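# Stock wall glove dispenser with two boxes from cart

## Task

A wall-mounted glove dispenser has slots for small, medium and large gloves, ordered left to right. Take both glove boxes off the cart and put each one into the slot matching its size. The cart and the pedal bin can be shoved aside. At the end the gripper must be open and the robot moved away from the boxes. The task fails if the robot tips over or finishes leaning.

## Robot and tools

ROBOT. A Hello Robot Stretch 3 with one arm. A two-wheel base (0.33 m long, 0.34 m wide) drives forward/back or turns in place; it cannot slide sideways. On-the-spot turns pivot around the wheel-axle midpoint, 0.05 m behind the front edge. A mast carries a lift, and the telescoping arm sticks out to the robot's RIGHT, so to move the gripper forward or back you drive the base. With the arm in and wrist folded, the wrist pokes 0.06 m past the right side and a turn sweeps a 0.28 m radius; an unfolded, level wrist reaches beyond that.

FRAMES. Base frame: origin on the floor between the drive wheels, x ahead, y to the left, z up. Odometry frame: the base frame where the scene began; heading is positive leftward, -3.142 to 3.142. hand_pose is reported in the base frame at the fingertip contact point.

TOOL execute_actions(actions). actions is a list run in order; an empty list just returns the current state and images. Each action may have: robot, steps (integer 1 to 450 control ticks at 30 per second, default 1), until (early exit; only valid with steps). {"steps": n} alone waits. robot is one of: a single command; {"stop": true}, which brakes everything and clears the queue; or a list of up to 8 items run one after another, each a command or {"pause_s": s} with s up to 15 seconds.
A command may hold base, joints and contact_limits, starting together. base holds exactly one key: translate_m (metres, a relative drive from the base's position when the command begins, forward positive, magnitude at most 1) or rotate_rad (radians, relative turn, counter-clockwise/left positive, magnitude at most 3.2). joints holds absolute targets by name; unnamed joints keep their previous target: lift_m 0 to 1.1 (arm height on mast), arm_m 0 to 0.52 (extension), wrist_yaw_rad -1.345 to 4.42 (0 along the arm, positive swings toward the front, 3.0 folded over the base), wrist_pitch_rad -1.57 to 0.451 (0 level, negative tips the fingers down), wrist_roll_rad -2.911 to 2.911 (0 fingers side by side and level), gripper_m -0.089 to 0.179 (larger is wider; fingertip gap is 0.007 m less near closed, 0.025 m less fully open, zero below 0.007), head_pan_rad -3.953 to 1.73 (0 forward, positive left, -1.57 faces along the arm), head_tilt_rad -1.53 to 0.419 (negative looks down). contact_limits: {"arm_m": effort %} 1 to 100; the arm stops once its motor effort hits that value (negative when retracting); it lasts until the arm's next command.
A call with any invalid field or out-of-range number is rejected entirely. New commands act immediately, replace queued ones and retarget named joints; close goals may overshoot.
until: {"robot": {...}} is true when all listed conditions hold; {"robot": {"status": "ended"}} waits until nothing is moving and no queue runs; {"any": {"status": "ended"}} fires when any motion or the queue ends. Numeric fields (readings, _goal values, x, y, heading, translate_m, rotate_rad, refusals, queue_left) use [op, value] with =, !=, <, <=, >, >=; status fields take a word or ["!=", "moving"]. Avoid "=" on readings.

TOOL zoom_image(camera, region): camera is head_camera (896x504), nav_camera (672x504 fisheye) or wrist_camera (644x364); region [x0, y0, x1, y1] in that image's pixels from top-left, max 504x504.

TOOL finished_scene(scene): pass the current scene number; irreversible. Make sure all motion has ended first, since a final brake may leave things short.

RESULTS. Each result is a snapshot plus one image per camera. base_status shows progress (moved of goal). joint_goals, joint_status, measured_speeds (units per second), refusals, queue (idle, running, done, dropped, stopped), queue_left. Status words: moving, done (within tolerance), off_target (stuck away from goal, possibly still pushing), contact_stop (lift or arm hit something and went slack), time_out, stopped, not_commanded, torque_fault. Lines starting refused:, dropped: (count actions/commands from 0) or replaced: explain problems. robot.on_its_own appears when the robot altered a goal, a joint is slack or servo-off, a motor strains at rest, or base_tilt departs 3+ degrees from start. lidar_m: 12 ranges in 30-degree sectors, first straight ahead then counter-clockwise (4th left, 7th behind, 10th right), scan plane 0.17 m up. wrist_depth_mm and head_depth_mm: 7x7 median depth grids. motor_effort in percent with peak in brackets; positive pushes toward higher values. base_tilt in degrees (forward, right positive), with a fixed bias up to about 4.

SPEED. Full base speed (0.30 m/s, 1.9 rad/s) only when lift_m < 0.30, arm_m < 0.03 and wrist_yaw_rad > 2.54; otherwise 0.10 m/s and 0.63 rad/s.

GRIPPING. Close to a gripper_m smaller than the object width; lower squeezes harder but the stall guard may ease off and let heavy items slip. Release by opening at least 0.02 beyond the touch value. Neither reading nor done proves a hold; check images. To re-squeeze, send a different value.

CAUTIONS. Fold or unfold the wrist only with lift_m 0.32 to 0.95, wrist_pitch_rad -0.4, roll near 0; folded, the lift may go down to 0.25. With yaw below -0.4 keep pitch at -0.5 or lower. Pushing a rigid object with the gripper higher than about 0.45 m can tip the robot; a second push after contact_stop is worse, as is a high contact limit. Do not drive while holding or pushing something immovable. If the base snags or tilts, reverse the last move in small steps, pull the gripper free, and if still tipped drop lift_m to about 0.2. Wrist servos overheat after sustained force and go limp for 10 s (goals then refused). Avoid drops, slams and hard hits; loose objects may occasionally be nudged by outside forces. The simulation keeps running while you reason.

Each tool is called after "Call:" as name([rows], argument=value, ...), one row to a line, values as JSON.

## Session

Call:
execute_actions(actions=[])

Scene clock: 0.00 s.
robot.base_odometry: x=+0.000 y=+0.000 heading=+0.000 (m, m, rad; robot's odometry frame)
robot.turned_by_wheels: +0.000 (rad since the last result)
robot.turned_by_imu: +0.000 (rad since the last result)
robot.base_tilt: forward=-0.1 right=+0.0 (deg)
robot.lidar_m: 2.29 2.20 2.27 1.78 1.10 1.13 1.51 2.12 2.18 2.15 2.07 1.71
robot.head_depth_mm: 2073 2578 2578 2515 2579 2549 2443 / 2071 2809 2866 2883 2883 2909 2450 / 2102 2795 2822 2855 2879 2868 2451 / 2068 2649 2635 2650 2663 2713 2439 / 2081 2508 2485 2470 2478 2468 2408 / 2105 2290 2350 2340 2344 2341 2302 / 2085 2191 2197 2176 2183 2209 2208
robot.base_status: not_commanded
robot.joint_positions: lift_m=+0.347 arm_m=-0.002 wrist_yaw_rad=+3.143 wrist_pitch_rad=-0.594 wrist_roll_rad=+0.001 gripper_m=+0.037 head_pan_rad=+0.010 head_tilt_rad=+0.002
robot.joint_goals: lift_m=+0.347 arm_m=-0.002 wrist_yaw_rad=+3.143 wrist_pitch_rad=-0.594 wrist_roll_rad=+0.001 gripper_m=+0.037 head_pan_rad=+0.010 head_tilt_rad=+0.002
robot.joint_status: lift_m=not_commanded arm_m=not_commanded wrist_yaw_rad=not_commanded wrist_pitch_rad=not_commanded wrist_roll_rad=not_commanded gripper_m=not_commanded head_pan_rad=not_commanded head_tilt_rad=not_commanded
robot.measured_speeds: translate_m=+0.000 rotate_rad=+0.000 lift_m=+0.000 arm_m=+0.000 wrist_yaw_rad=+0.000 wrist_pitch_rad=+0.000 wrist_roll_rad=+0.000 head_pan_rad=+0.000 head_tilt_rad=+0.000
robot: refusals=0 queue=idle queue_left=0
robot.motor_effort: left_wheel=+0 right_wheel=+0 lift_m=+33 arm_m=+0 wrist_yaw_rad=+0 wrist_pitch_rad=+3 wrist_roll_rad=+0 gripper_m=+1 head_pan_rad=+0 head_tilt_rad=+3 (%)
robot.hand_pose: x=-0.0215 y=+0.0557 z=+0.3221 quat_wxyz=(+0.207, +0.676, +0.207, +0.676) (m; robot's base frame)
robot.wrist_depth_mm: 907 - - - - - - / 983 - - 998 987 997 941 / 822 816 - 810 798 784 777 / 689 686 669 667 659 668 662 / 595 584 589 597 585 575 567 / 517 530 - - 520 505 504 / 468 - - - 442 450 453
pictures: head_camera (sideways: a quarter turn clockwise sets it upright), nav_camera (sideways: a quarter turn counterclockwise sets it upright), wrist_camera
Images, in order (width x height): head_camera 896x504, nav_camera 672x504, wrist_camera 644x364.

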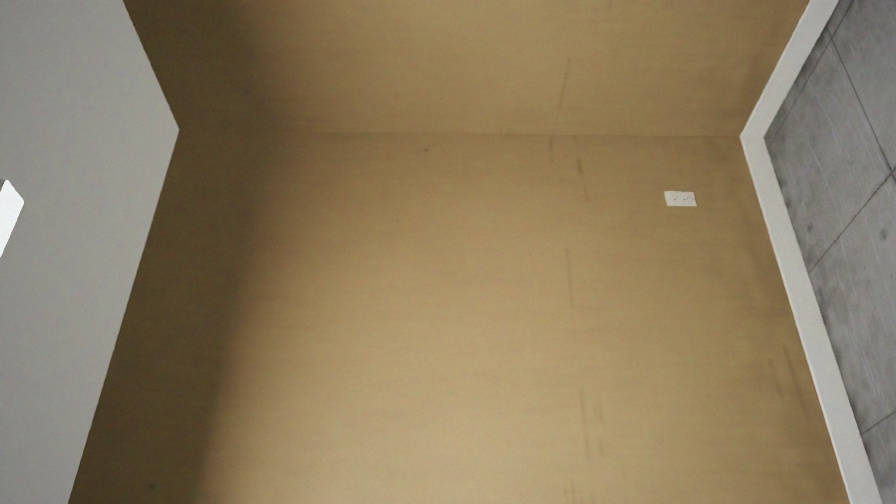

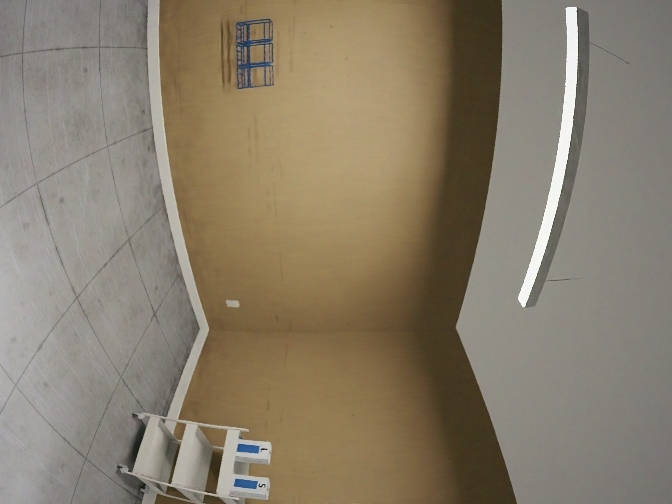

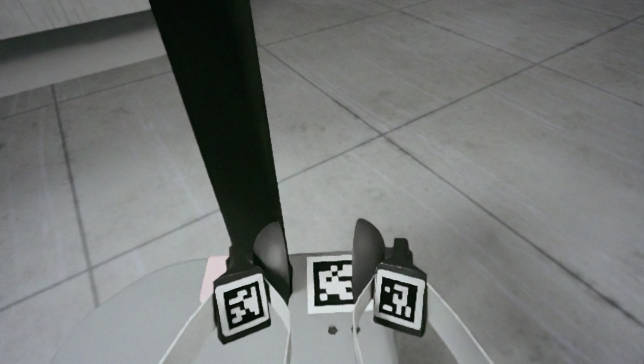

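Call:
execute_actions([
  {"robot":{"joints":{"head_pan_rad":0.62,"head_tilt_rad":-0.2}},"steps":60,"until":{"robot":{"status":"ended"}}},
])

Call:
execute_actions([
  {"robot":{"joints":{"head_pan_rad":-0.75,"head_tilt_rad":-0.3}},"steps":90,"until":{"robot":{"status":"ended"}}},
])

Scene clock: 7.70 s.
robot.base_odometry: x=+0.000 y=+0.000 heading=+0.000 (m, m, rad; robot's odometry frame)
robot.turned_by_wheels: +0.000 (rad since the last result)
robot.turned_by_imu: -0.001 (rad since the last result)
robot.base_tilt: forward=-0.1 right=+0.0 (deg)
robot.lidar_m: 2.30 2.20 2.27 1.79 1.10 1.13 1.52 2.11 2.18 2.16 2.06 1.71
robot.head_depth_mm: 1993 2057 2145 2221 2311 2379 1823 / 2002 2089 2159 2242 2335 2347 1820 / 2012 2081 2147 2224 2334 2376 1804 / 2013 2085 2143 2235 2353 2392 1792 / 2032 2067 2156 2256 2332 2386 1815 / 2005 2085 2171 2238 2343 2355 1803 / 2024 2086 2171 2233 2338 2333 1789
robot.base_status: not_commanded
robot.joint_positions: lift_m=+0.347 arm_m=-0.002 wrist_yaw_rad=+3.143 wrist_pitch_rad=-0.594 wrist_roll_rad=+0.001 gripper_m=+0.037 head_pan_rad=+0.613 head_tilt_rad=-0.197
robot.joint_goals: lift_m=+0.347 arm_m=-0.002 wrist_yaw_rad=+3.143 wrist_pitch_rad=-0.594 wrist_roll_rad=+0.001 gripper_m=+0.037 head_pan_rad=+0.620 head_tilt_rad=-0.200
robot.joint_status: lift_m=not_commanded arm_m=not_commanded wrist_yaw_rad=not_commanded wrist_pitch_rad=not_commanded wrist_roll_rad=not_commanded gripper_m=not_commanded head_pan_rad=done head_tilt_rad=done
robot.measured_speeds: translate_m=+0.000 rotate_rad=+0.000 lift_m=+0.000 arm_m=+0.000 wrist_yaw_rad=+0.000 wrist_pitch_rad=+0.000 wrist_roll_rad=+0.000 head_pan_rad=+0.000 head_tilt_rad=+0.000
robot: refusals=0 queue=done queue_left=0
robot.motor_effort: left_wheel=-1(0) right_wheel=+0(0) lift_m=+33(33) arm_m=+0(0) wrist_yaw_rad=-1(1) wrist_pitch_rad=+3(3) wrist_roll_rad=+0(0) gripper_m=+0(0) head_pan_rad=+4(39) head_tilt_rad=-2(18) (%)
robot.hand_pose: x=-0.0215 y=+0.0557 z=+0.3221 quat_wxyz=(+0.207, +0.676, +0.207, +0.676) (m; robot's base frame)
robot.wrist_depth_mm: 903 - - - - - - / 972 - - - 971 976 965 / 819 822 - 809 812 783 781 / 693 686 668 671 660 658 659 / 595 581 586 593 581 574 572 / 521 527 - - 522 505 502 / 473 - - - 442 448 447
pictures: head_camera (sideways: a quarter turn clockwise sets it upright), nav_camera (sideways: a quarter turn counterclockwise sets it upright), wrist_camera
Images, in order (width x height): head_camera 896x504, nav_camera 672x504, wrist_camera 644x364.

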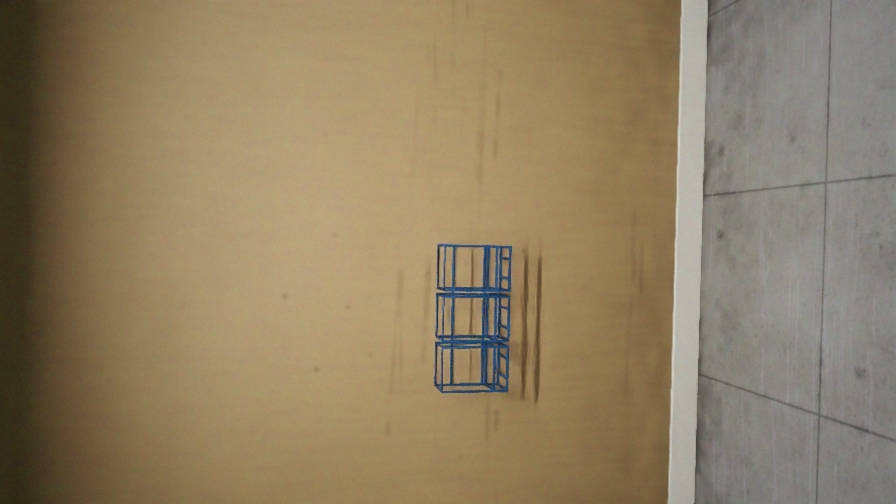

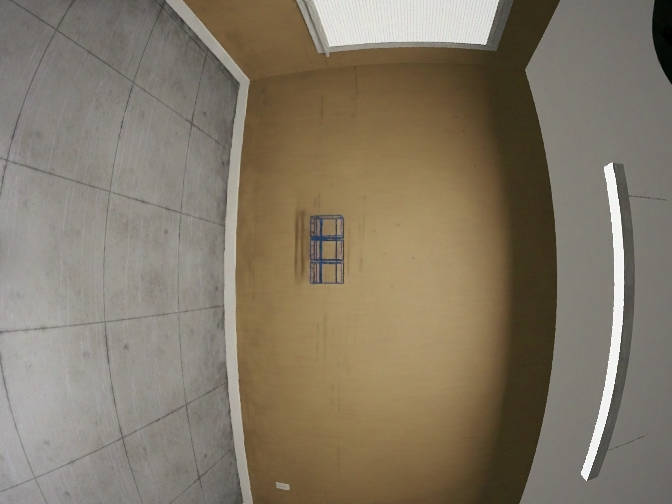

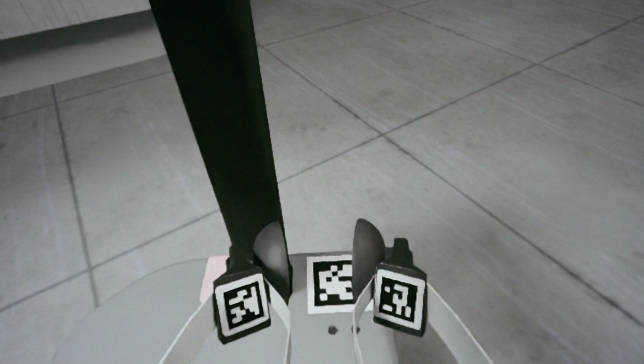

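Scene clock: 8.97 s.
robot.base_odometry: x=+0.000 y=+0.000 heading=+0.000 (m, m, rad; robot's odometry frame)
robot.turned_by_wheels: +0.000 (rad since the last result)
robot.turned_by_imu: +0.000 (rad since the last result)
robot.base_tilt: forward=-0.1 right=+0.0 (deg)
robot.lidar_m: 2.30 2.20 2.27 1.78 1.10 1.13 1.52 2.12 2.18 2.15 2.07 1.72
robot.head_depth_mm: 1754 1870 1942 2052 2165 2073 1638 / 1816 1898 1991 2116 2231 2070 1623 / 1848 1939 2029 2133 2291 2061 1613 / 1890 1974 2092 2179 2303 2073 1628 / 1928 2051 2130 1872 2184 1980 1613 / 1961 2100 2178 1928 2184 2025 1604 / 2033 2116 2235 2392 2515 2034 1587
robot.base_status: not_commanded
robot.joint_positions: lift_m=+0.347 arm_m=-0.002 wrist_yaw_rad=+3.143 wrist_pitch_rad=-0.594 wrist_roll_rad=+0.001 gripper_m=+0.037 head_pan_rad=-0.743 head_tilt_rad=-0.296
robot.joint_goals: lift_m=+0.347 arm_m=-0.002 wrist_yaw_rad=+3.143 wrist_pitch_rad=-0.594 wrist_roll_rad=+0.001 gripper_m=+0.037 head_pan_rad=-0.750 head_tilt_rad=-0.300
robot.joint_status: lift_m=not_commanded arm_m=not_commanded wrist_yaw_rad=not_commanded wrist_pitch_rad=not_commanded wrist_roll_rad=not_commanded gripper_m=not_commanded head_pan_rad=done head_tilt_rad=done
robot.measured_speeds: translate_m=+0.000 rotate_rad=+0.000 lift_m=+0.000 arm_m=+0.000 wrist_yaw_rad=+0.000 wrist_pitch_rad=+0.000 wrist_roll_rad=+0.000 head_pan_rad=+0.000 head_tilt_rad=+0.000
robot: refusals=0 queue=done queue_left=0
robot.motor_effort: left_wheel=-1(0) right_wheel=-1(0) lift_m=+33(33) arm_m=+0(0) wrist_yaw_rad=-1(0) wrist_pitch_rad=+3(4) wrist_roll_rad=+0(0) gripper_m=+0(0) head_pan_rad=-4(42) head_tilt_rad=-2(14) (%)
robot.hand_pose: x=-0.0215 y=+0.0557 z=+0.3221 quat_wxyz=(+0.207, +0.676, +0.207, +0.676) (m; robot's base frame)
robot.wrist_depth_mm: 895 - - - - - - / 960 - - 989 990 978 - / 829 824 - 813 805 789 770 / 687 686 667 670 667 664 665 / 589 586 580 593 581 574 571 / 515 529 - - 523 506 502 / 473 - - - 440 452 450
pictures: head_camera (sideways: a quarter turn clockwise sets it upright), nav_camera (sideways: a quarter turn counterclockwise sets it upright), wrist_camera
Images, in order (width x height): head_camera 896x504, nav_camera 672x504, wrist_camera 644x364.

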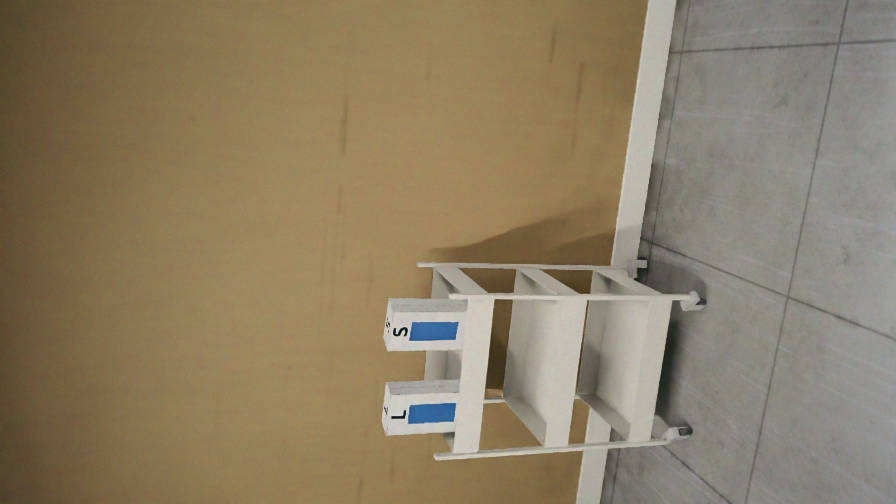

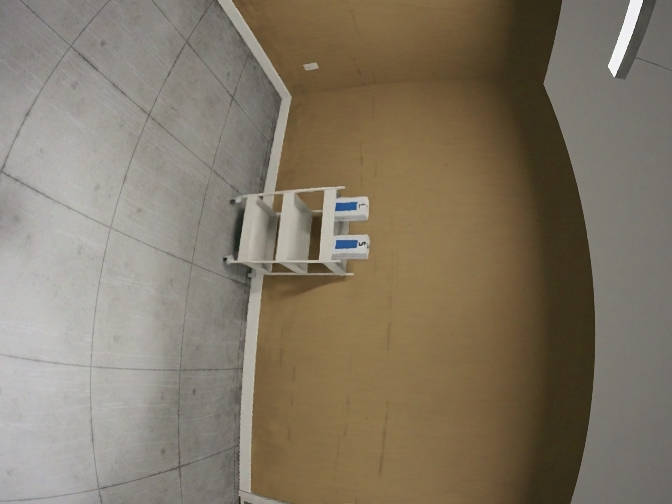

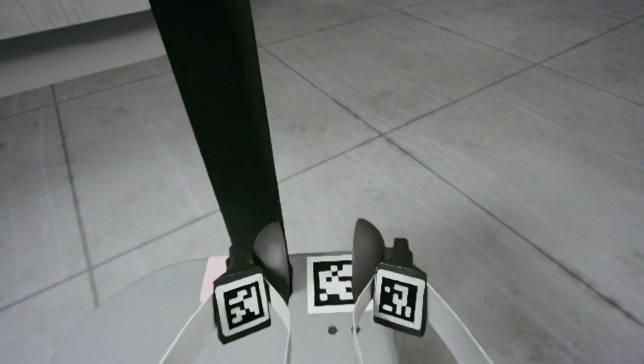

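Call:
zoom_image(camera="head_camera", region=[360,240,560,480])

Call:
execute_actions([
  {"robot":[{"base":{"rotate_rad":-0.39},"joints":{"lift_m":0.28}},{"base":{"translate_m":1.0}},{"base":{"translate_m":0.19}},{"base":{"rotate_rad":0.99},"joints":{"lift_m":0.7,"wrist_pitch_rad":-0.4,"head_pan_rad":-1.57,"head_tilt_rad":-0.55}},{"joints":{"wrist_yaw_rad":0,"gripper_m":0.179}},{"joints":{"wrist_pitch_rad":0}}],"steps":450,"until":{"robot":{"status":"ended"}}},
  {"steps":300,"until":{"robot":{"status":"ended"}}},
])

Region (360, 240, 560, 480) of head_camera's 896x504 image, scaled by 2.100, with more detail than that image has.

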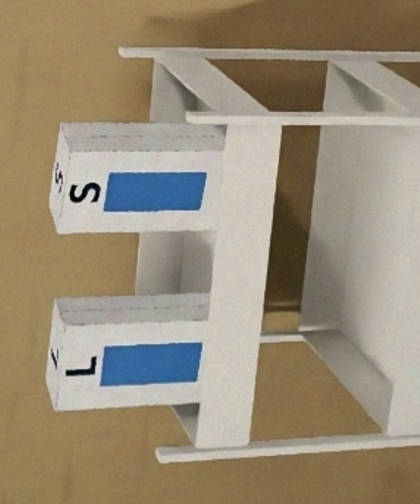

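Scene clock: 38.10 s.
robot.base_odometry: x=+1.101 y=-0.452 heading=+0.600 (m, m, rad; robot's odometry frame)
robot.turned_by_wheels: +0.600 (rad since the last result)
robot.turned_by_imu: +0.605 (rad since the last result)
robot.base_tilt: forward=-0.1 right=+0.0 (deg)
robot.lidar_m: 1.49 1.57 2.25 2.09 2.17 2.89 2.83 1.49 0.71 0.69 0.72 1.53
robot.head_depth_mm: 933 1016 1121 1251 1405 1537 1344 / 938 1024 1126 1190 908 1478 1305 / 933 1026 1127 886 938 1128 1246 / 939 1022 1129 1149 977 1124 1250 / 940 1030 1131 848 900 1119 1248 / 946 1033 1133 864 914 1081 1241 / 946 1032 1143 1265 1418 1544 1311
robot.base_status: done (rotate_rad +0.9898 of +0.9900)
robot.joint_positions: lift_m=+0.700 arm_m=-0.002 wrist_yaw_rad=+0.002 wrist_pitch_rad=-0.027 wrist_roll_rad=+0.001 gripper_m=+0.179 head_pan_rad=-1.563 head_tilt_rad=-0.544
robot.joint_goals: lift_m=+0.700 arm_m=-0.002 wrist_yaw_rad=+0.000 wrist_pitch_rad=+0.000 wrist_roll_rad=+0.001 gripper_m=+0.179 head_pan_rad=-1.570 head_tilt_rad=-0.550
robot.joint_status: lift_m=done arm_m=not_commanded wrist_yaw_rad=done wrist_pitch_rad=done wrist_roll_rad=not_commanded gripper_m=done head_pan_rad=done head_tilt_rad=done
robot.measured_speeds: translate_m=+0.000 rotate_rad=+0.000 lift_m=+0.000 arm_m=+0.000 wrist_yaw_rad=+0.000 wrist_pitch_rad=+0.000 wrist_roll_rad=+0.000 head_pan_rad=+0.000 head_tilt_rad=+0.000
robot: refusals=0 queue=done queue_left=0
robot.motor_effort: left_wheel=-3(10) right_wheel=+2(6) lift_m=+36(42) arm_m=+0(0) wrist_yaw_rad=-3(3) wrist_pitch_rad=+8(8) wrist_roll_rad=+0(0) gripper_m=+0(88) head_pan_rad=-3(43) head_tilt_rad=-3(23) (%)
robot.hand_pose: x=-0.0208 y=-0.3987 z=+0.8076 quat_wxyz=(+0.707, +0.011, -0.707, -0.009) (m; robot's base frame)
robot.wrist_depth_mm: 823 834 816 826 812 812 794 / 844 842 827 839 829 828 817 / 868 883 496 876 544 865 849 / 921 925 515 798 551 901 869 / 939 945 471 471 469 910 904 / 973 971 958 860 856 956 937 / - - 788 753 749 963 975
pictures: head_camera (sideways: a quarter turn clockwise sets it upright), nav_camera (sideways: a quarter turn counterclockwise sets it upright), wrist_camera
Images, in order (width x height): head_camera 896x504, nav_camera 672x504, wrist_camera 644x364.

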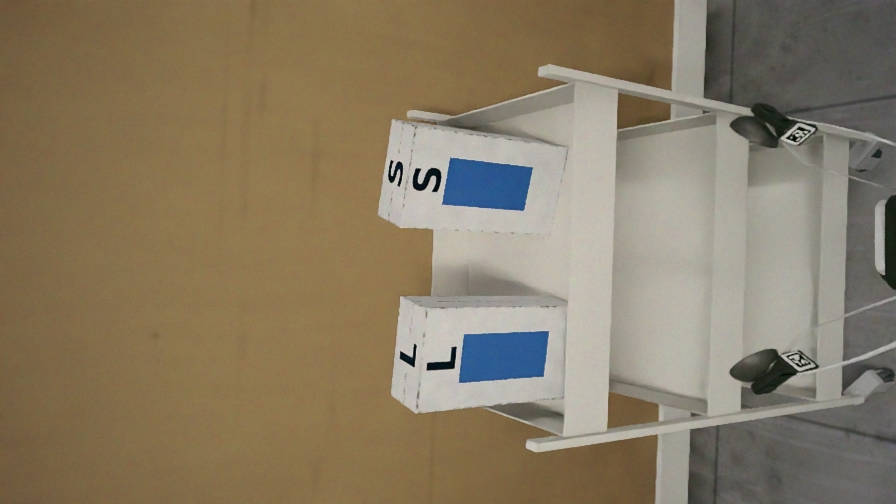

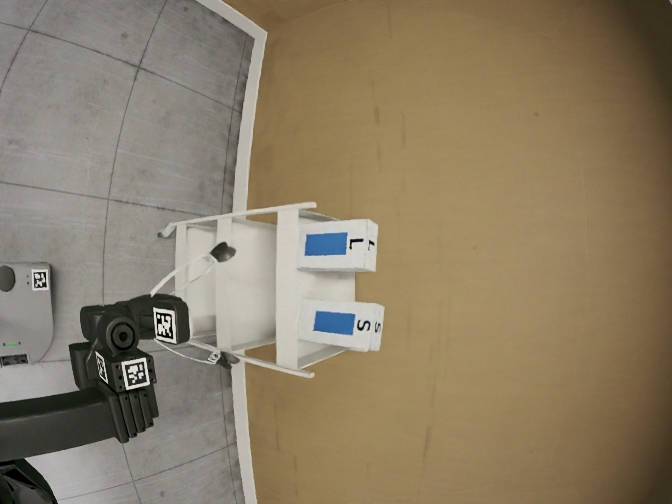

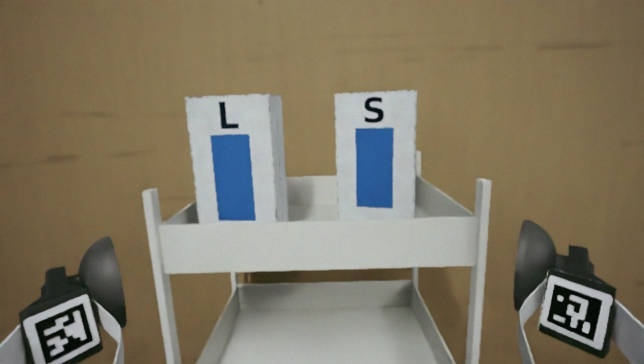

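Call:
execute_actions([
  {"robot":[{"base":{"rotate_rad":-0.2},"joints":{"lift_m":0.75}},{"base":{"translate_m":0.07},"joints":{"arm_m":0.2}}],"steps":450,"until":{"robot":{"status":"ended"}}},
])

Scene clock: 56.10 s.
robot.base_odometry: x=+1.165 y=-0.425 heading=+0.400 (m, m, rad; robot's odometry frame)
robot.turned_by_wheels: -0.200 (rad since the last result)
robot.turned_by_imu: -0.203 (rad since the last result)
robot.base_tilt: forward=-0.1 right=+0.0 (deg)
robot.lidar_m: 1.42 1.43 1.79 2.67 2.35 2.58 2.90 1.84 1.19 0.68 0.68 1.37
robot.head_depth_mm: 997 1092 1213 1357 1551 1644 1401 / 980 1067 1179 1329 1491 - - / 956 1048 1161 1256 940 - 1258 / 946 1035 1136 884 966 - 1242 / 925 1021 1111 1133 971 1114 1246 / 917 1000 1097 825 855 1085 1213 / 903 982 1076 818 846 1110 1256
robot.base_status: done (translate_m +0.0700 of +0.0700)
robot.joint_positions: lift_m=+0.750 arm_m=+0.200 wrist_yaw_rad=+0.001 wrist_pitch_rad=-0.025 wrist_roll_rad=+0.001 gripper_m=+0.179 head_pan_rad=-1.563 head_tilt_rad=-0.544
robot.joint_goals: lift_m=+0.750 arm_m=+0.200 wrist_yaw_rad=+0.000 wrist_pitch_rad=+0.000 wrist_roll_rad=+0.001 gripper_m=+0.179 head_pan_rad=-1.570 head_tilt_rad=-0.550
robot.joint_status: lift_m=done arm_m=done wrist_yaw_rad=done wrist_pitch_rad=done wrist_roll_rad=not_commanded gripper_m=done head_pan_rad=done head_tilt_rad=done
robot.measured_speeds: translate_m=+0.000 rotate_rad=+0.000 lift_m=+0.000 arm_m=+0.000 wrist_yaw_rad=+0.000 wrist_pitch_rad=+0.000 wrist_roll_rad=+0.000 head_pan_rad=+0.000 head_tilt_rad=+0.000
robot: refusals=0 queue=done queue_left=0
robot.motor_effort: left_wheel=+3(7) right_wheel=-2(4) lift_m=+36(37) arm_m=+6(7) wrist_yaw_rad=-1(3) wrist_pitch_rad=+8(8) wrist_roll_rad=+0(0) gripper_m=+1(0) head_pan_rad=-4(3) head_tilt_rad=-2(3) (%)
robot.hand_pose: x=-0.0212 y=-0.6001 z=+0.8581 quat_wxyz=(+0.707, +0.010, -0.707, -0.009) (m; robot's base frame)
robot.wrist_depth_mm: 549 580 601 634 662 698 732 / 567 590 625 645 677 729 753 / 583 605 634 646 715 755 788 / 264 271 641 355 735 772 818 / 274 279 597 370 765 803 850 / - 287 537 378 465 799 889 / - 295 414 393 351 328 907
pictures: head_camera (sideways: a quarter turn clockwise sets it upright), nav_camera (sideways: a quarter turn counterclockwise sets it upright), wrist_camera
Images, in order (width x height): head_camera 896x504, nav_camera 672x504, wrist_camera 644x364.

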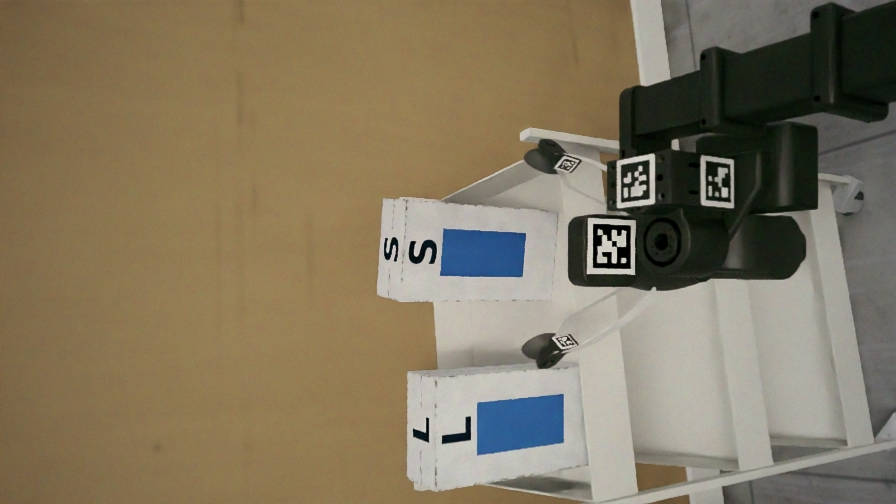

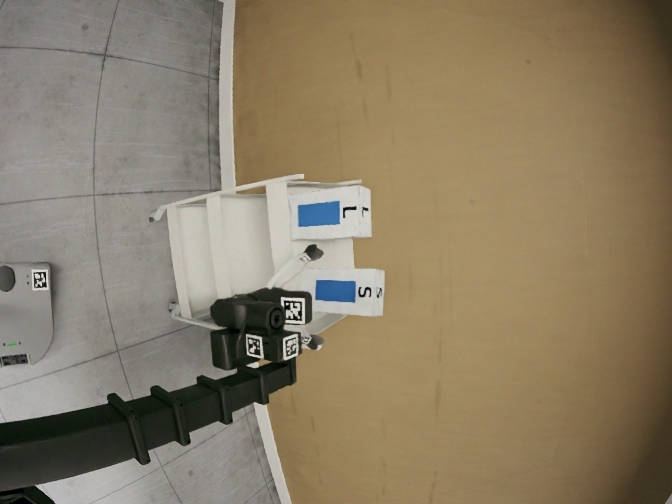

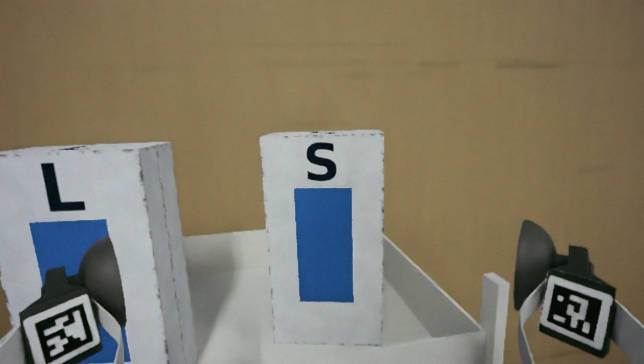

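Call:
execute_actions([
  {"robot":{"joints":{"arm_m":0.4,"head_tilt_rad":-0.45}},"steps":450,"until":{"robot":{"status":"ended"}}},
])

Scene clock: 63.00 s.
robot.base_odometry: x=+1.165 y=-0.425 heading=+0.400 (m, m, rad; robot's odometry frame)
robot.turned_by_wheels: +0.000 (rad since the last result)
robot.turned_by_imu: -0.001 (rad since the last result)
robot.base_tilt: forward=-0.1 right=+0.0 (deg)
robot.lidar_m: 1.42 1.44 1.78 2.68 2.35 2.58 2.89 1.84 1.20 0.68 0.68 1.37
robot.head_depth_mm: 990 1078 1173 1294 1431 1592 1448 / 977 1057 1153 1266 1387 - - / 962 1035 1127 1216 - 1114 1200 / 946 1020 1107 906 - 1125 1166 / 927 1001 1086 1158 1007 1081 1172 / 913 980 1061 1138 834 1073 1034 / 895 964 1045 1117 834 871 1045
robot.base_status: done (translate_m +0.0700 of +0.0700)
robot.joint_positions: lift_m=+0.750 arm_m=+0.400 wrist_yaw_rad=+0.001 wrist_pitch_rad=-0.025 wrist_roll_rad=+0.001 gripper_m=+0.179 head_pan_rad=-1.563 head_tilt_rad=-0.458
robot.joint_goals: lift_m=+0.750 arm_m=+0.400 wrist_yaw_rad=+0.000 wrist_pitch_rad=+0.000 wrist_roll_rad=+0.001 gripper_m=+0.179 head_pan_rad=-1.570 head_tilt_rad=-0.450
robot.joint_status: lift_m=done arm_m=done wrist_yaw_rad=done wrist_pitch_rad=done wrist_roll_rad=not_commanded gripper_m=done head_pan_rad=done head_tilt_rad=done
robot.measured_speeds: translate_m=+0.000 rotate_rad=+0.000 lift_m=+0.000 arm_m=+0.000 wrist_yaw_rad=+0.000 wrist_pitch_rad=+0.000 wrist_roll_rad=+0.000 head_pan_rad=+0.000 head_tilt_rad=+0.000
robot: refusals=0 queue=done queue_left=0
robot.motor_effort: left_wheel=+2(2) right_wheel=-2(2) lift_m=+36(37) arm_m=+6(5) wrist_yaw_rad=-3(2) wrist_pitch_rad=+8(8) wrist_roll_rad=+0(0) gripper_m=+1(1) head_pan_rad=-2(3) head_tilt_rad=+4(16) (%)
robot.hand_pose: x=-0.0212 y=-0.8001 z=+0.8581 quat_wxyz=(+0.707, +0.009, -0.707, -0.009) (m; robot's base frame)
robot.wrist_depth_mm: 388 401 420 435 459 481 513 / 393 407 427 449 470 500 528 / 406 427 442 460 489 513 548 / 422 434 153 149 145 530 561 / 428 450 157 153 150 546 590 / 434 462 162 159 154 565 611 / - 380 170 164 160 589 637
pictures: head_camera (sideways: a quarter turn clockwise sets it upright), nav_camera (sideways: a quarter turn counterclockwise sets it upright), wrist_camera
Images, in order (width x height): head_camera 896x504, nav_camera 672x504, wrist_camera 644x364.

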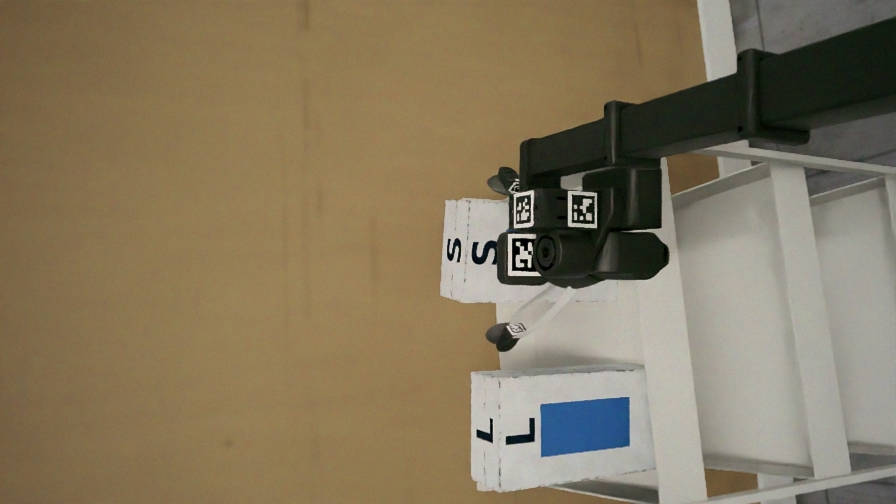

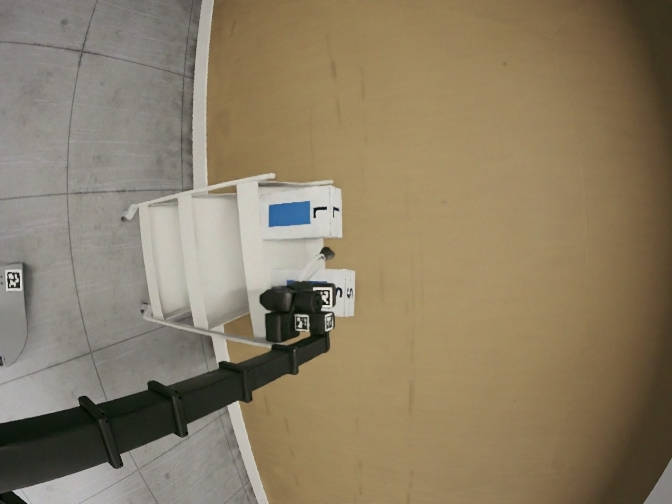

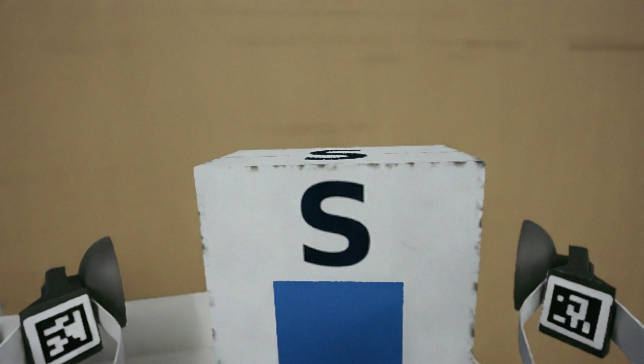

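Call:
execute_actions([
  {"robot":[{"joints":{"arm_m":0.435,"lift_m":0.765},"base":{"translate_m":-0.007}},{"joints":{"gripper_m":0.07}},{"joints":{"lift_m":0.82}}],"steps":450,"until":{"robot":{"status":"ended"}}},
])

Scene clock: 71.47 s.
robot.base_odometry: x=+1.159 y=-0.428 heading=+0.400 (m, m, rad; robot's odometry frame)
robot.turned_by_wheels: +0.000 (rad since the last result)
robot.turned_by_imu: -0.001 (rad since the last result)
robot.base_tilt: forward=-0.1 right=+0.0 (deg)
robot.lidar_m: 1.43 1.45 1.79 2.68 2.35 2.58 2.89 1.84 1.19 0.68 0.68 1.37
robot.head_depth_mm: 990 1070 1169 1291 1422 1583 - / 973 1058 1147 1254 - 1580 1407 / 959 1036 1126 1203 992 1111 1254 / 944 1016 1102 1174 928 1111 1165 / 927 999 1084 1143 986 1104 1165 / 916 982 1065 1137 835 1074 1050 / 900 966 1043 1113 830 899 1040
robot.base_status: done (translate_m -0.0070 of -0.0070)
robot.joint_positions: lift_m=+0.820 arm_m=+0.435 wrist_yaw_rad=-0.002 wrist_pitch_rad=-0.067 wrist_roll_rad=+0.001 gripper_m=+0.076 head_pan_rad=-1.563 head_tilt_rad=-0.458
robot.joint_goals: lift_m=+0.820 arm_m=+0.435 wrist_yaw_rad=+0.000 wrist_pitch_rad=+0.000 wrist_roll_rad=+0.001 gripper_m=+0.076 head_pan_rad=-1.570 head_tilt_rad=-0.450
robot.joint_status: lift_m=done arm_m=done wrist_yaw_rad=done wrist_pitch_rad=done wrist_roll_rad=not_commanded gripper_m=done head_pan_rad=done head_tilt_rad=done
robot.measured_speeds: translate_m=+0.000 rotate_rad=+0.000 lift_m=+0.000 arm_m=+0.000 wrist_yaw_rad=+0.000 wrist_pitch_rad=+0.000 wrist_roll_rad=+0.000 head_pan_rad=+0.000 head_tilt_rad=+0.000
robot: refusals=0 queue=done queue_left=0
robot.on_its_own: gripper_m is held at +0.076, not at your +0.070, by its stall guard, which is still easing
robot.motor_effort: left_wheel=+1(3) right_wheel=-1(6) lift_m=+40(41) arm_m=+6(5) wrist_yaw_rad=+1(4) wrist_pitch_rad=+21(22) wrist_roll_rad=+0(0) gripper_m=-3(100) head_pan_rad=-4(3) head_tilt_rad=+4(3) (%)
robot.hand_pose: x=-0.0220 y=-0.8336 z=+0.9172 quat_wxyz=(+0.707, +0.023, -0.707, -0.025) (m; robot's base frame)
robot.wrist_depth_mm: 352 363 383 398 418 446 469 / 364 376 397 415 436 458 481 / 376 391 410 432 448 476 510 / 389 406 416 436 457 497 529 / 398 410 122 121 119 509 549 / 413 126 125 123 122 122 573 / 428 356 129 127 126 580 600
pictures: head_camera (sideways: a quarter turn clockwise sets it upright), nav_camera (sideways: a quarter turn counterclockwise sets it upright), wrist_camera
Images, in order (width x height): head_camera 896x504, nav_camera 672x504, wrist_camera 644x364.

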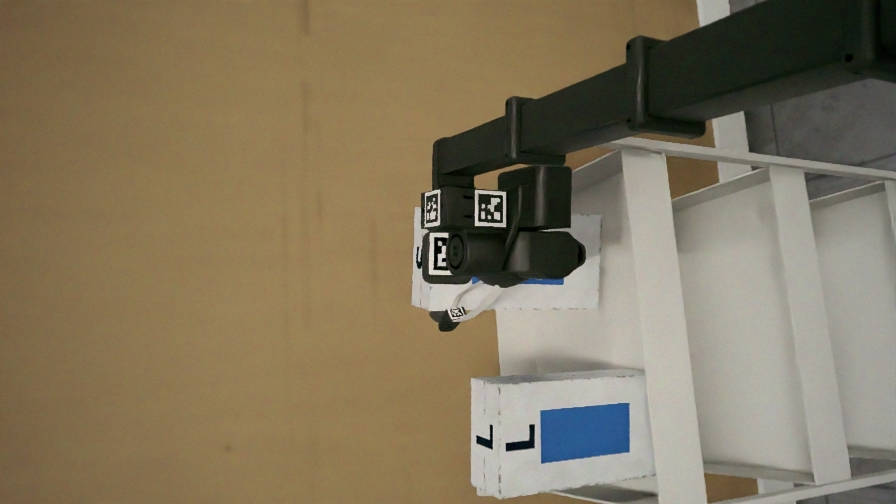

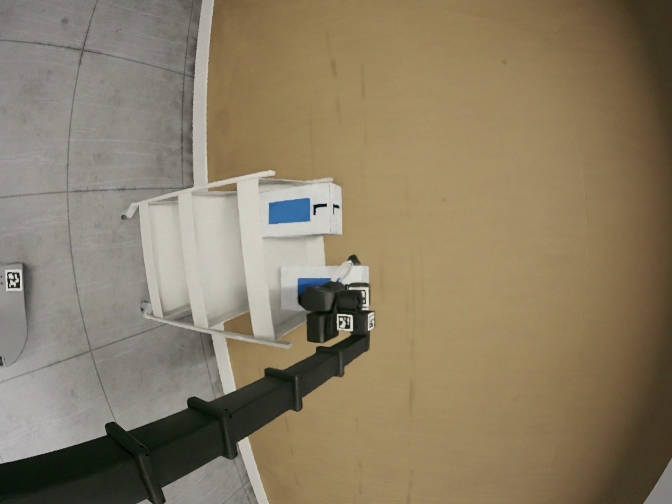

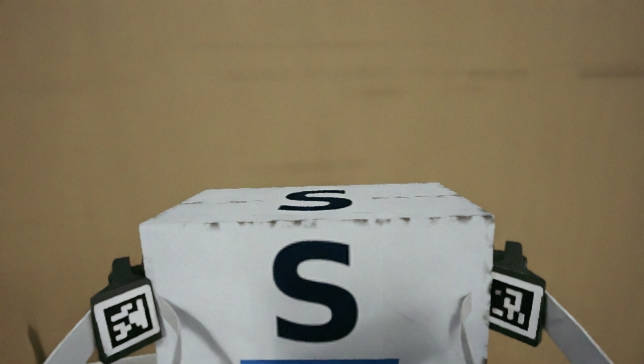

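Call:
execute_actions([
  {"robot":[{"joints":{"lift_m":0.92,"wrist_pitch_rad":0.05}},{"joints":{"arm_m":0.0}},{"base":{"rotate_rad":1.26},"joints":{"lift_m":1.09}},{"base":{"translate_m":1.0}},{"base":{"translate_m":0.61}},{"base":{"rotate_rad":0.51},"joints":{"head_tilt_rad":-0.7}}],"steps":450,"until":{"robot":{"status":"ended"}}},
  {"steps":450,"until":{"robot":{"status":"ended"}}},
  {"steps":450,"until":{"robot":{"status":"ended"}}},
])

Scene clock: 77.87 s.
robot.base_odometry: x=+1.159 y=-0.428 heading=+0.400 (m, m, rad; robot's odometry frame)
robot.turned_by_wheels: +0.000 (rad since the last result)
robot.turned_by_imu: -0.001 (rad since the last result)
robot.base_tilt: forward=-0.1 right=+0.0 (deg)
robot.lidar_m: 1.43 1.44 1.79 2.68 2.35 2.58 2.89 1.84 1.19 0.68 0.68 1.37
robot.head_depth_mm: 998 1071 1167 1258 - 1586 1413 / 974 1055 1134 - 1413 1568 1411 / 962 1037 1108 1264 1062 1112 1259 / 946 1017 1081 867 1015 1107 1174 / 930 1001 1065 1134 1047 1108 1174 / 910 985 1058 1135 835 1077 1043 / 899 966 1047 1114 833 906 1036
robot.base_status: done (translate_m -0.0070 of -0.0070)
robot.joint_positions: lift_m=+0.920 arm_m=+0.435 wrist_yaw_rad=-0.002 wrist_pitch_rad=-0.024 wrist_roll_rad=+0.001 gripper_m=+0.078 head_pan_rad=-1.563 head_tilt_rad=-0.458
robot.joint_goals: lift_m=+0.920 arm_m=+0.435 wrist_yaw_rad=+0.000 wrist_pitch_rad=+0.050 wrist_roll_rad=+0.001 gripper_m=+0.076 head_pan_rad=-1.570 head_tilt_rad=-0.450
robot.joint_status: lift_m=done arm_m=done wrist_yaw_rad=done wrist_pitch_rad=off_target wrist_roll_rad=not_commanded gripper_m=done head_pan_rad=done head_tilt_rad=done
robot.measured_speeds: translate_m=+0.000 rotate_rad=+0.000 lift_m=+0.000 arm_m=+0.000 wrist_yaw_rad=+0.000 wrist_pitch_rad=+0.000 wrist_roll_rad=+0.000 head_pan_rad=+0.000 head_tilt_rad=+0.000
robot: refusals=0 queue=dropped queue_left=0
robot.on_its_own: gripper_m is held at +0.076, not at your +0.070, by its stall guard, which is not easing now
robot.motor_effort: left_wheel=+1(1) right_wheel=-1(1) lift_m=+40(37) arm_m=+6(6) wrist_yaw_rad=+1(1) wrist_pitch_rad=+23(25) wrist_roll_rad=+0(0) gripper_m=-21(21) head_pan_rad=-4(3) head_tilt_rad=+4(3) (%)
robot.hand_pose: x=-0.0220 y=-0.8352 z=+1.0282 quat_wxyz=(+0.707, +0.008, -0.707, -0.009) (m; robot's base frame)
robot.wrist_depth_mm: 358 371 387 404 426 446 477 / 368 381 397 416 438 461 488 / 374 390 409 431 446 477 506 / 383 403 410 428 455 488 522 / 396 403 122 121 120 504 544 / 411 126 125 123 122 121 567 / 418 436 128 127 126 551 595
pictures: head_camera (sideways: a quarter turn clockwise sets it upright), nav_camera (sideways: a quarter turn counterclockwise sets it upright), wrist_camera
dropped: robot: command 0 of its queue: wrist_pitch_rad: off_target
Images, in order (width x height): head_camera 896x504, nav_camera 672x504, wrist_camera 644x364.

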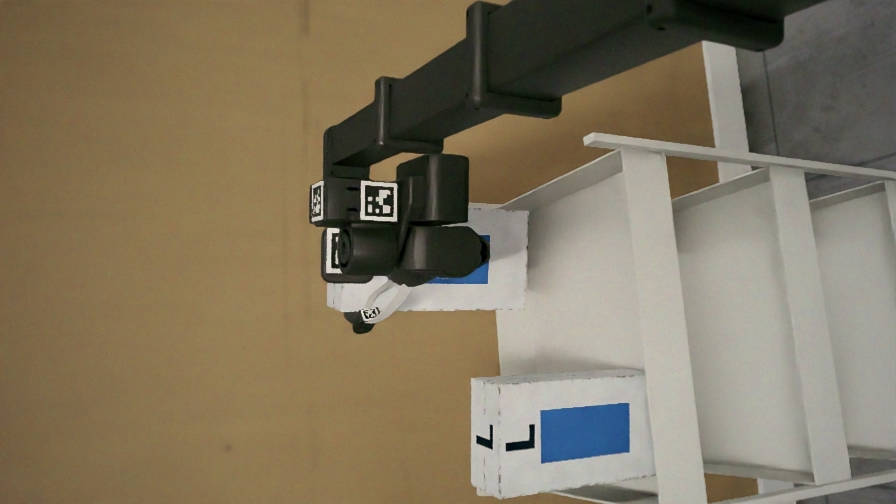

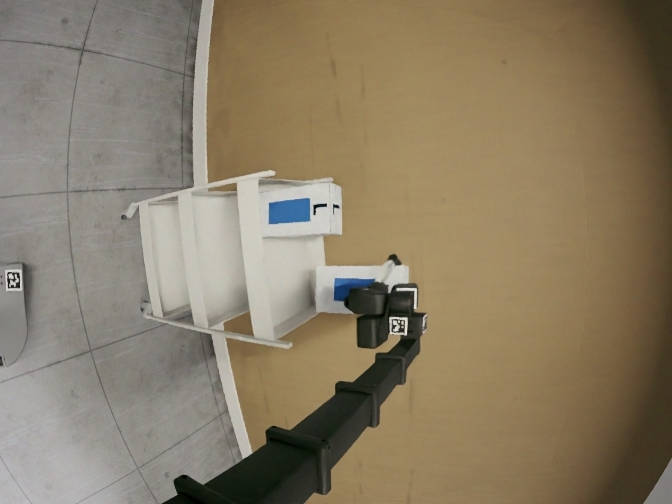

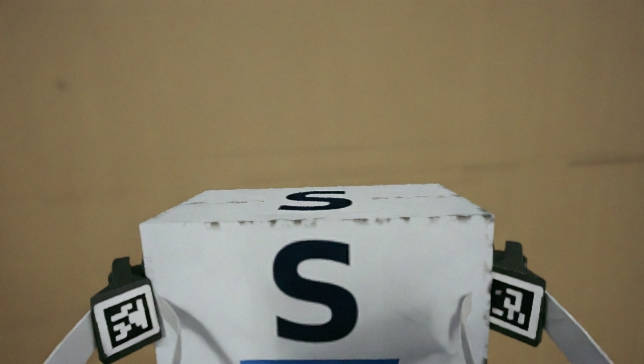

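Keep the lift low at first to inspect the dispenser.

Call:
execute_actions([
  {"robot":[{"joints":{"arm_m":0.0}},{"base":{"rotate_rad":1.26},"joints":{"lift_m":0.6}},{"base":{"translate_m":1.0}},{"base":{"translate_m":0.61}},{"base":{"rotate_rad":0.51},"joints":{"head_tilt_rad":-0.6}}],"steps":450,"until":{"robot":{"status":"ended"}}},
  {"steps":450,"until":{"robot":{"status":"ended"}}},
  {"steps":450,"until":{"robot":{"status":"ended"}}},
])

Scene clock: 109.77 s.
robot.base_odometry: x=+1.015 y=+1.176 heading=+2.170 (m, m, rad; robot's odometry frame)
robot.turned_by_wheels: +1.770 (rad since the last result)
robot.turned_by_imu: +1.783 (rad since the last result)
robot.base_tilt: forward=-0.1 right=+0.0 (deg)
robot.lidar_m: 1.23 1.29 1.32 3.03 3.44 2.18 2.35 0.97 0.74 0.72 0.76 1.08
robot.head_depth_mm: 597 654 727 811 913 1088 1242 / 596 656 728 808 888 1088 1244 / 598 657 733 806 921 1051 667 / 598 660 733 825 944 1030 622 / 600 662 735 826 943 1079 674 / 600 665 736 830 949 1120 1243 / 605 667 742 833 948 1117 1243
robot.base_status: done (rotate_rad +0.5098 of +0.5100)
robot.joint_positions: lift_m=+0.600 arm_m=+0.000 wrist_yaw_rad=+0.000 wrist_pitch_rad=-0.024 wrist_roll_rad=+0.001 gripper_m=+0.078 head_pan_rad=-1.563 head_tilt_rad=-0.592
robot.joint_goals: lift_m=+0.600 arm_m=+0.000 wrist_yaw_rad=+0.000 wrist_pitch_rad=+0.050 wrist_roll_rad=+0.001 gripper_m=+0.076 head_pan_rad=-1.570 head_tilt_rad=-0.600
robot.joint_status: lift_m=done arm_m=done wrist_yaw_rad=done wrist_pitch_rad=off_target wrist_roll_rad=not_commanded gripper_m=done head_pan_rad=done head_tilt_rad=done
robot.measured_speeds: translate_m=+0.000 rotate_rad=+0.000 lift_m=+0.000 arm_m=+0.000 wrist_yaw_rad=+0.000 wrist_pitch_rad=+0.000 wrist_roll_rad=+0.000 head_pan_rad=+0.000 head_tilt_rad=+0.000
robot: refusals=0 queue=done queue_left=0
robot.on_its_own: gripper_m is held at +0.076, not at your +0.070, by its stall guard, which is not easing now
robot.motor_effort: left_wheel=-3(7) right_wheel=+3(4) lift_m=+32(39) arm_m=-6(7) wrist_yaw_rad=+1(2) wrist_pitch_rad=+23(23) wrist_roll_rad=+0(0) gripper_m=-21(21) head_pan_rad=-4(3) head_tilt_rad=-3(19) (%)
robot.hand_pose: x=-0.0216 y=-0.4010 z=+0.7085 quat_wxyz=(+0.707, +0.009, -0.707, -0.009) (m; robot's base frame)
robot.wrist_depth_mm: 450 448 448 443 440 439 434 / 466 463 460 457 456 450 450 / 480 477 470 473 465 460 453 / 494 494 485 478 369 472 483 / 512 504 122 121 120 488 495 / 535 126 125 123 122 122 512 / 544 544 129 127 125 529 528
pictures: head_camera (sideways: a quarter turn clockwise sets it upright), nav_camera (sideways: a quarter turn counterclockwise sets it upright), wrist_camera
Images, in order (width x height): head_camera 896x504, nav_camera 672x504, wrist_camera 644x364.

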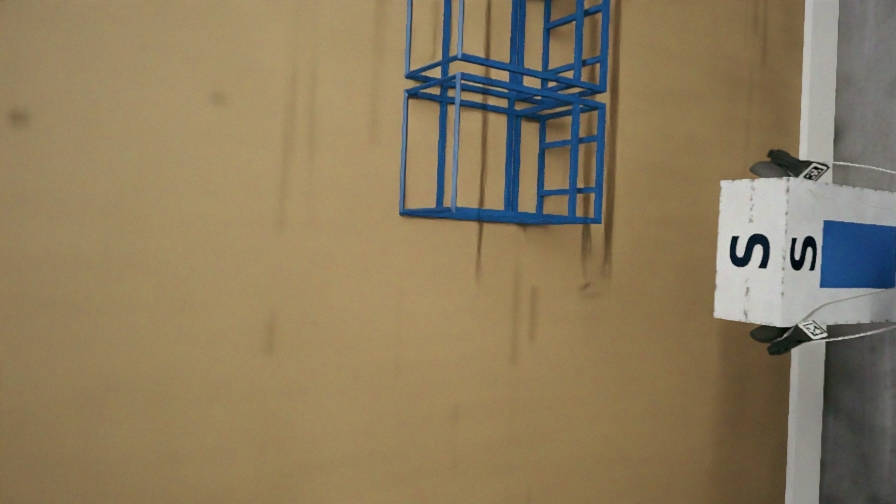

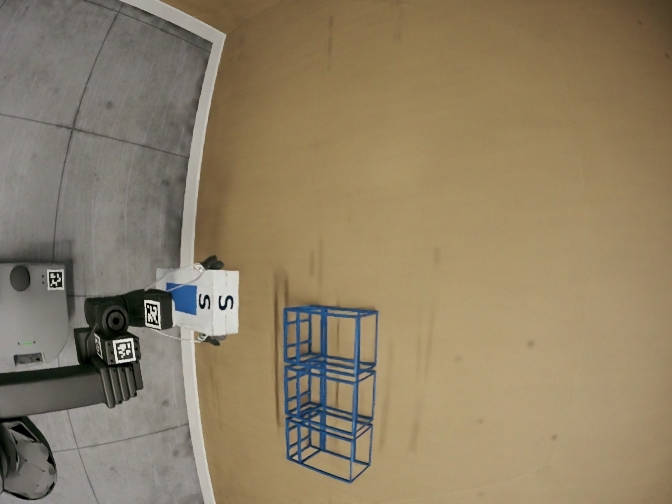

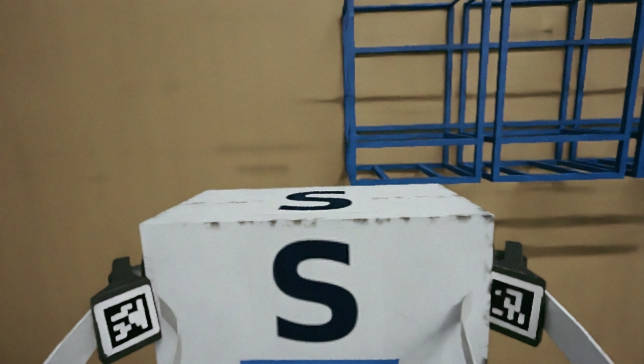

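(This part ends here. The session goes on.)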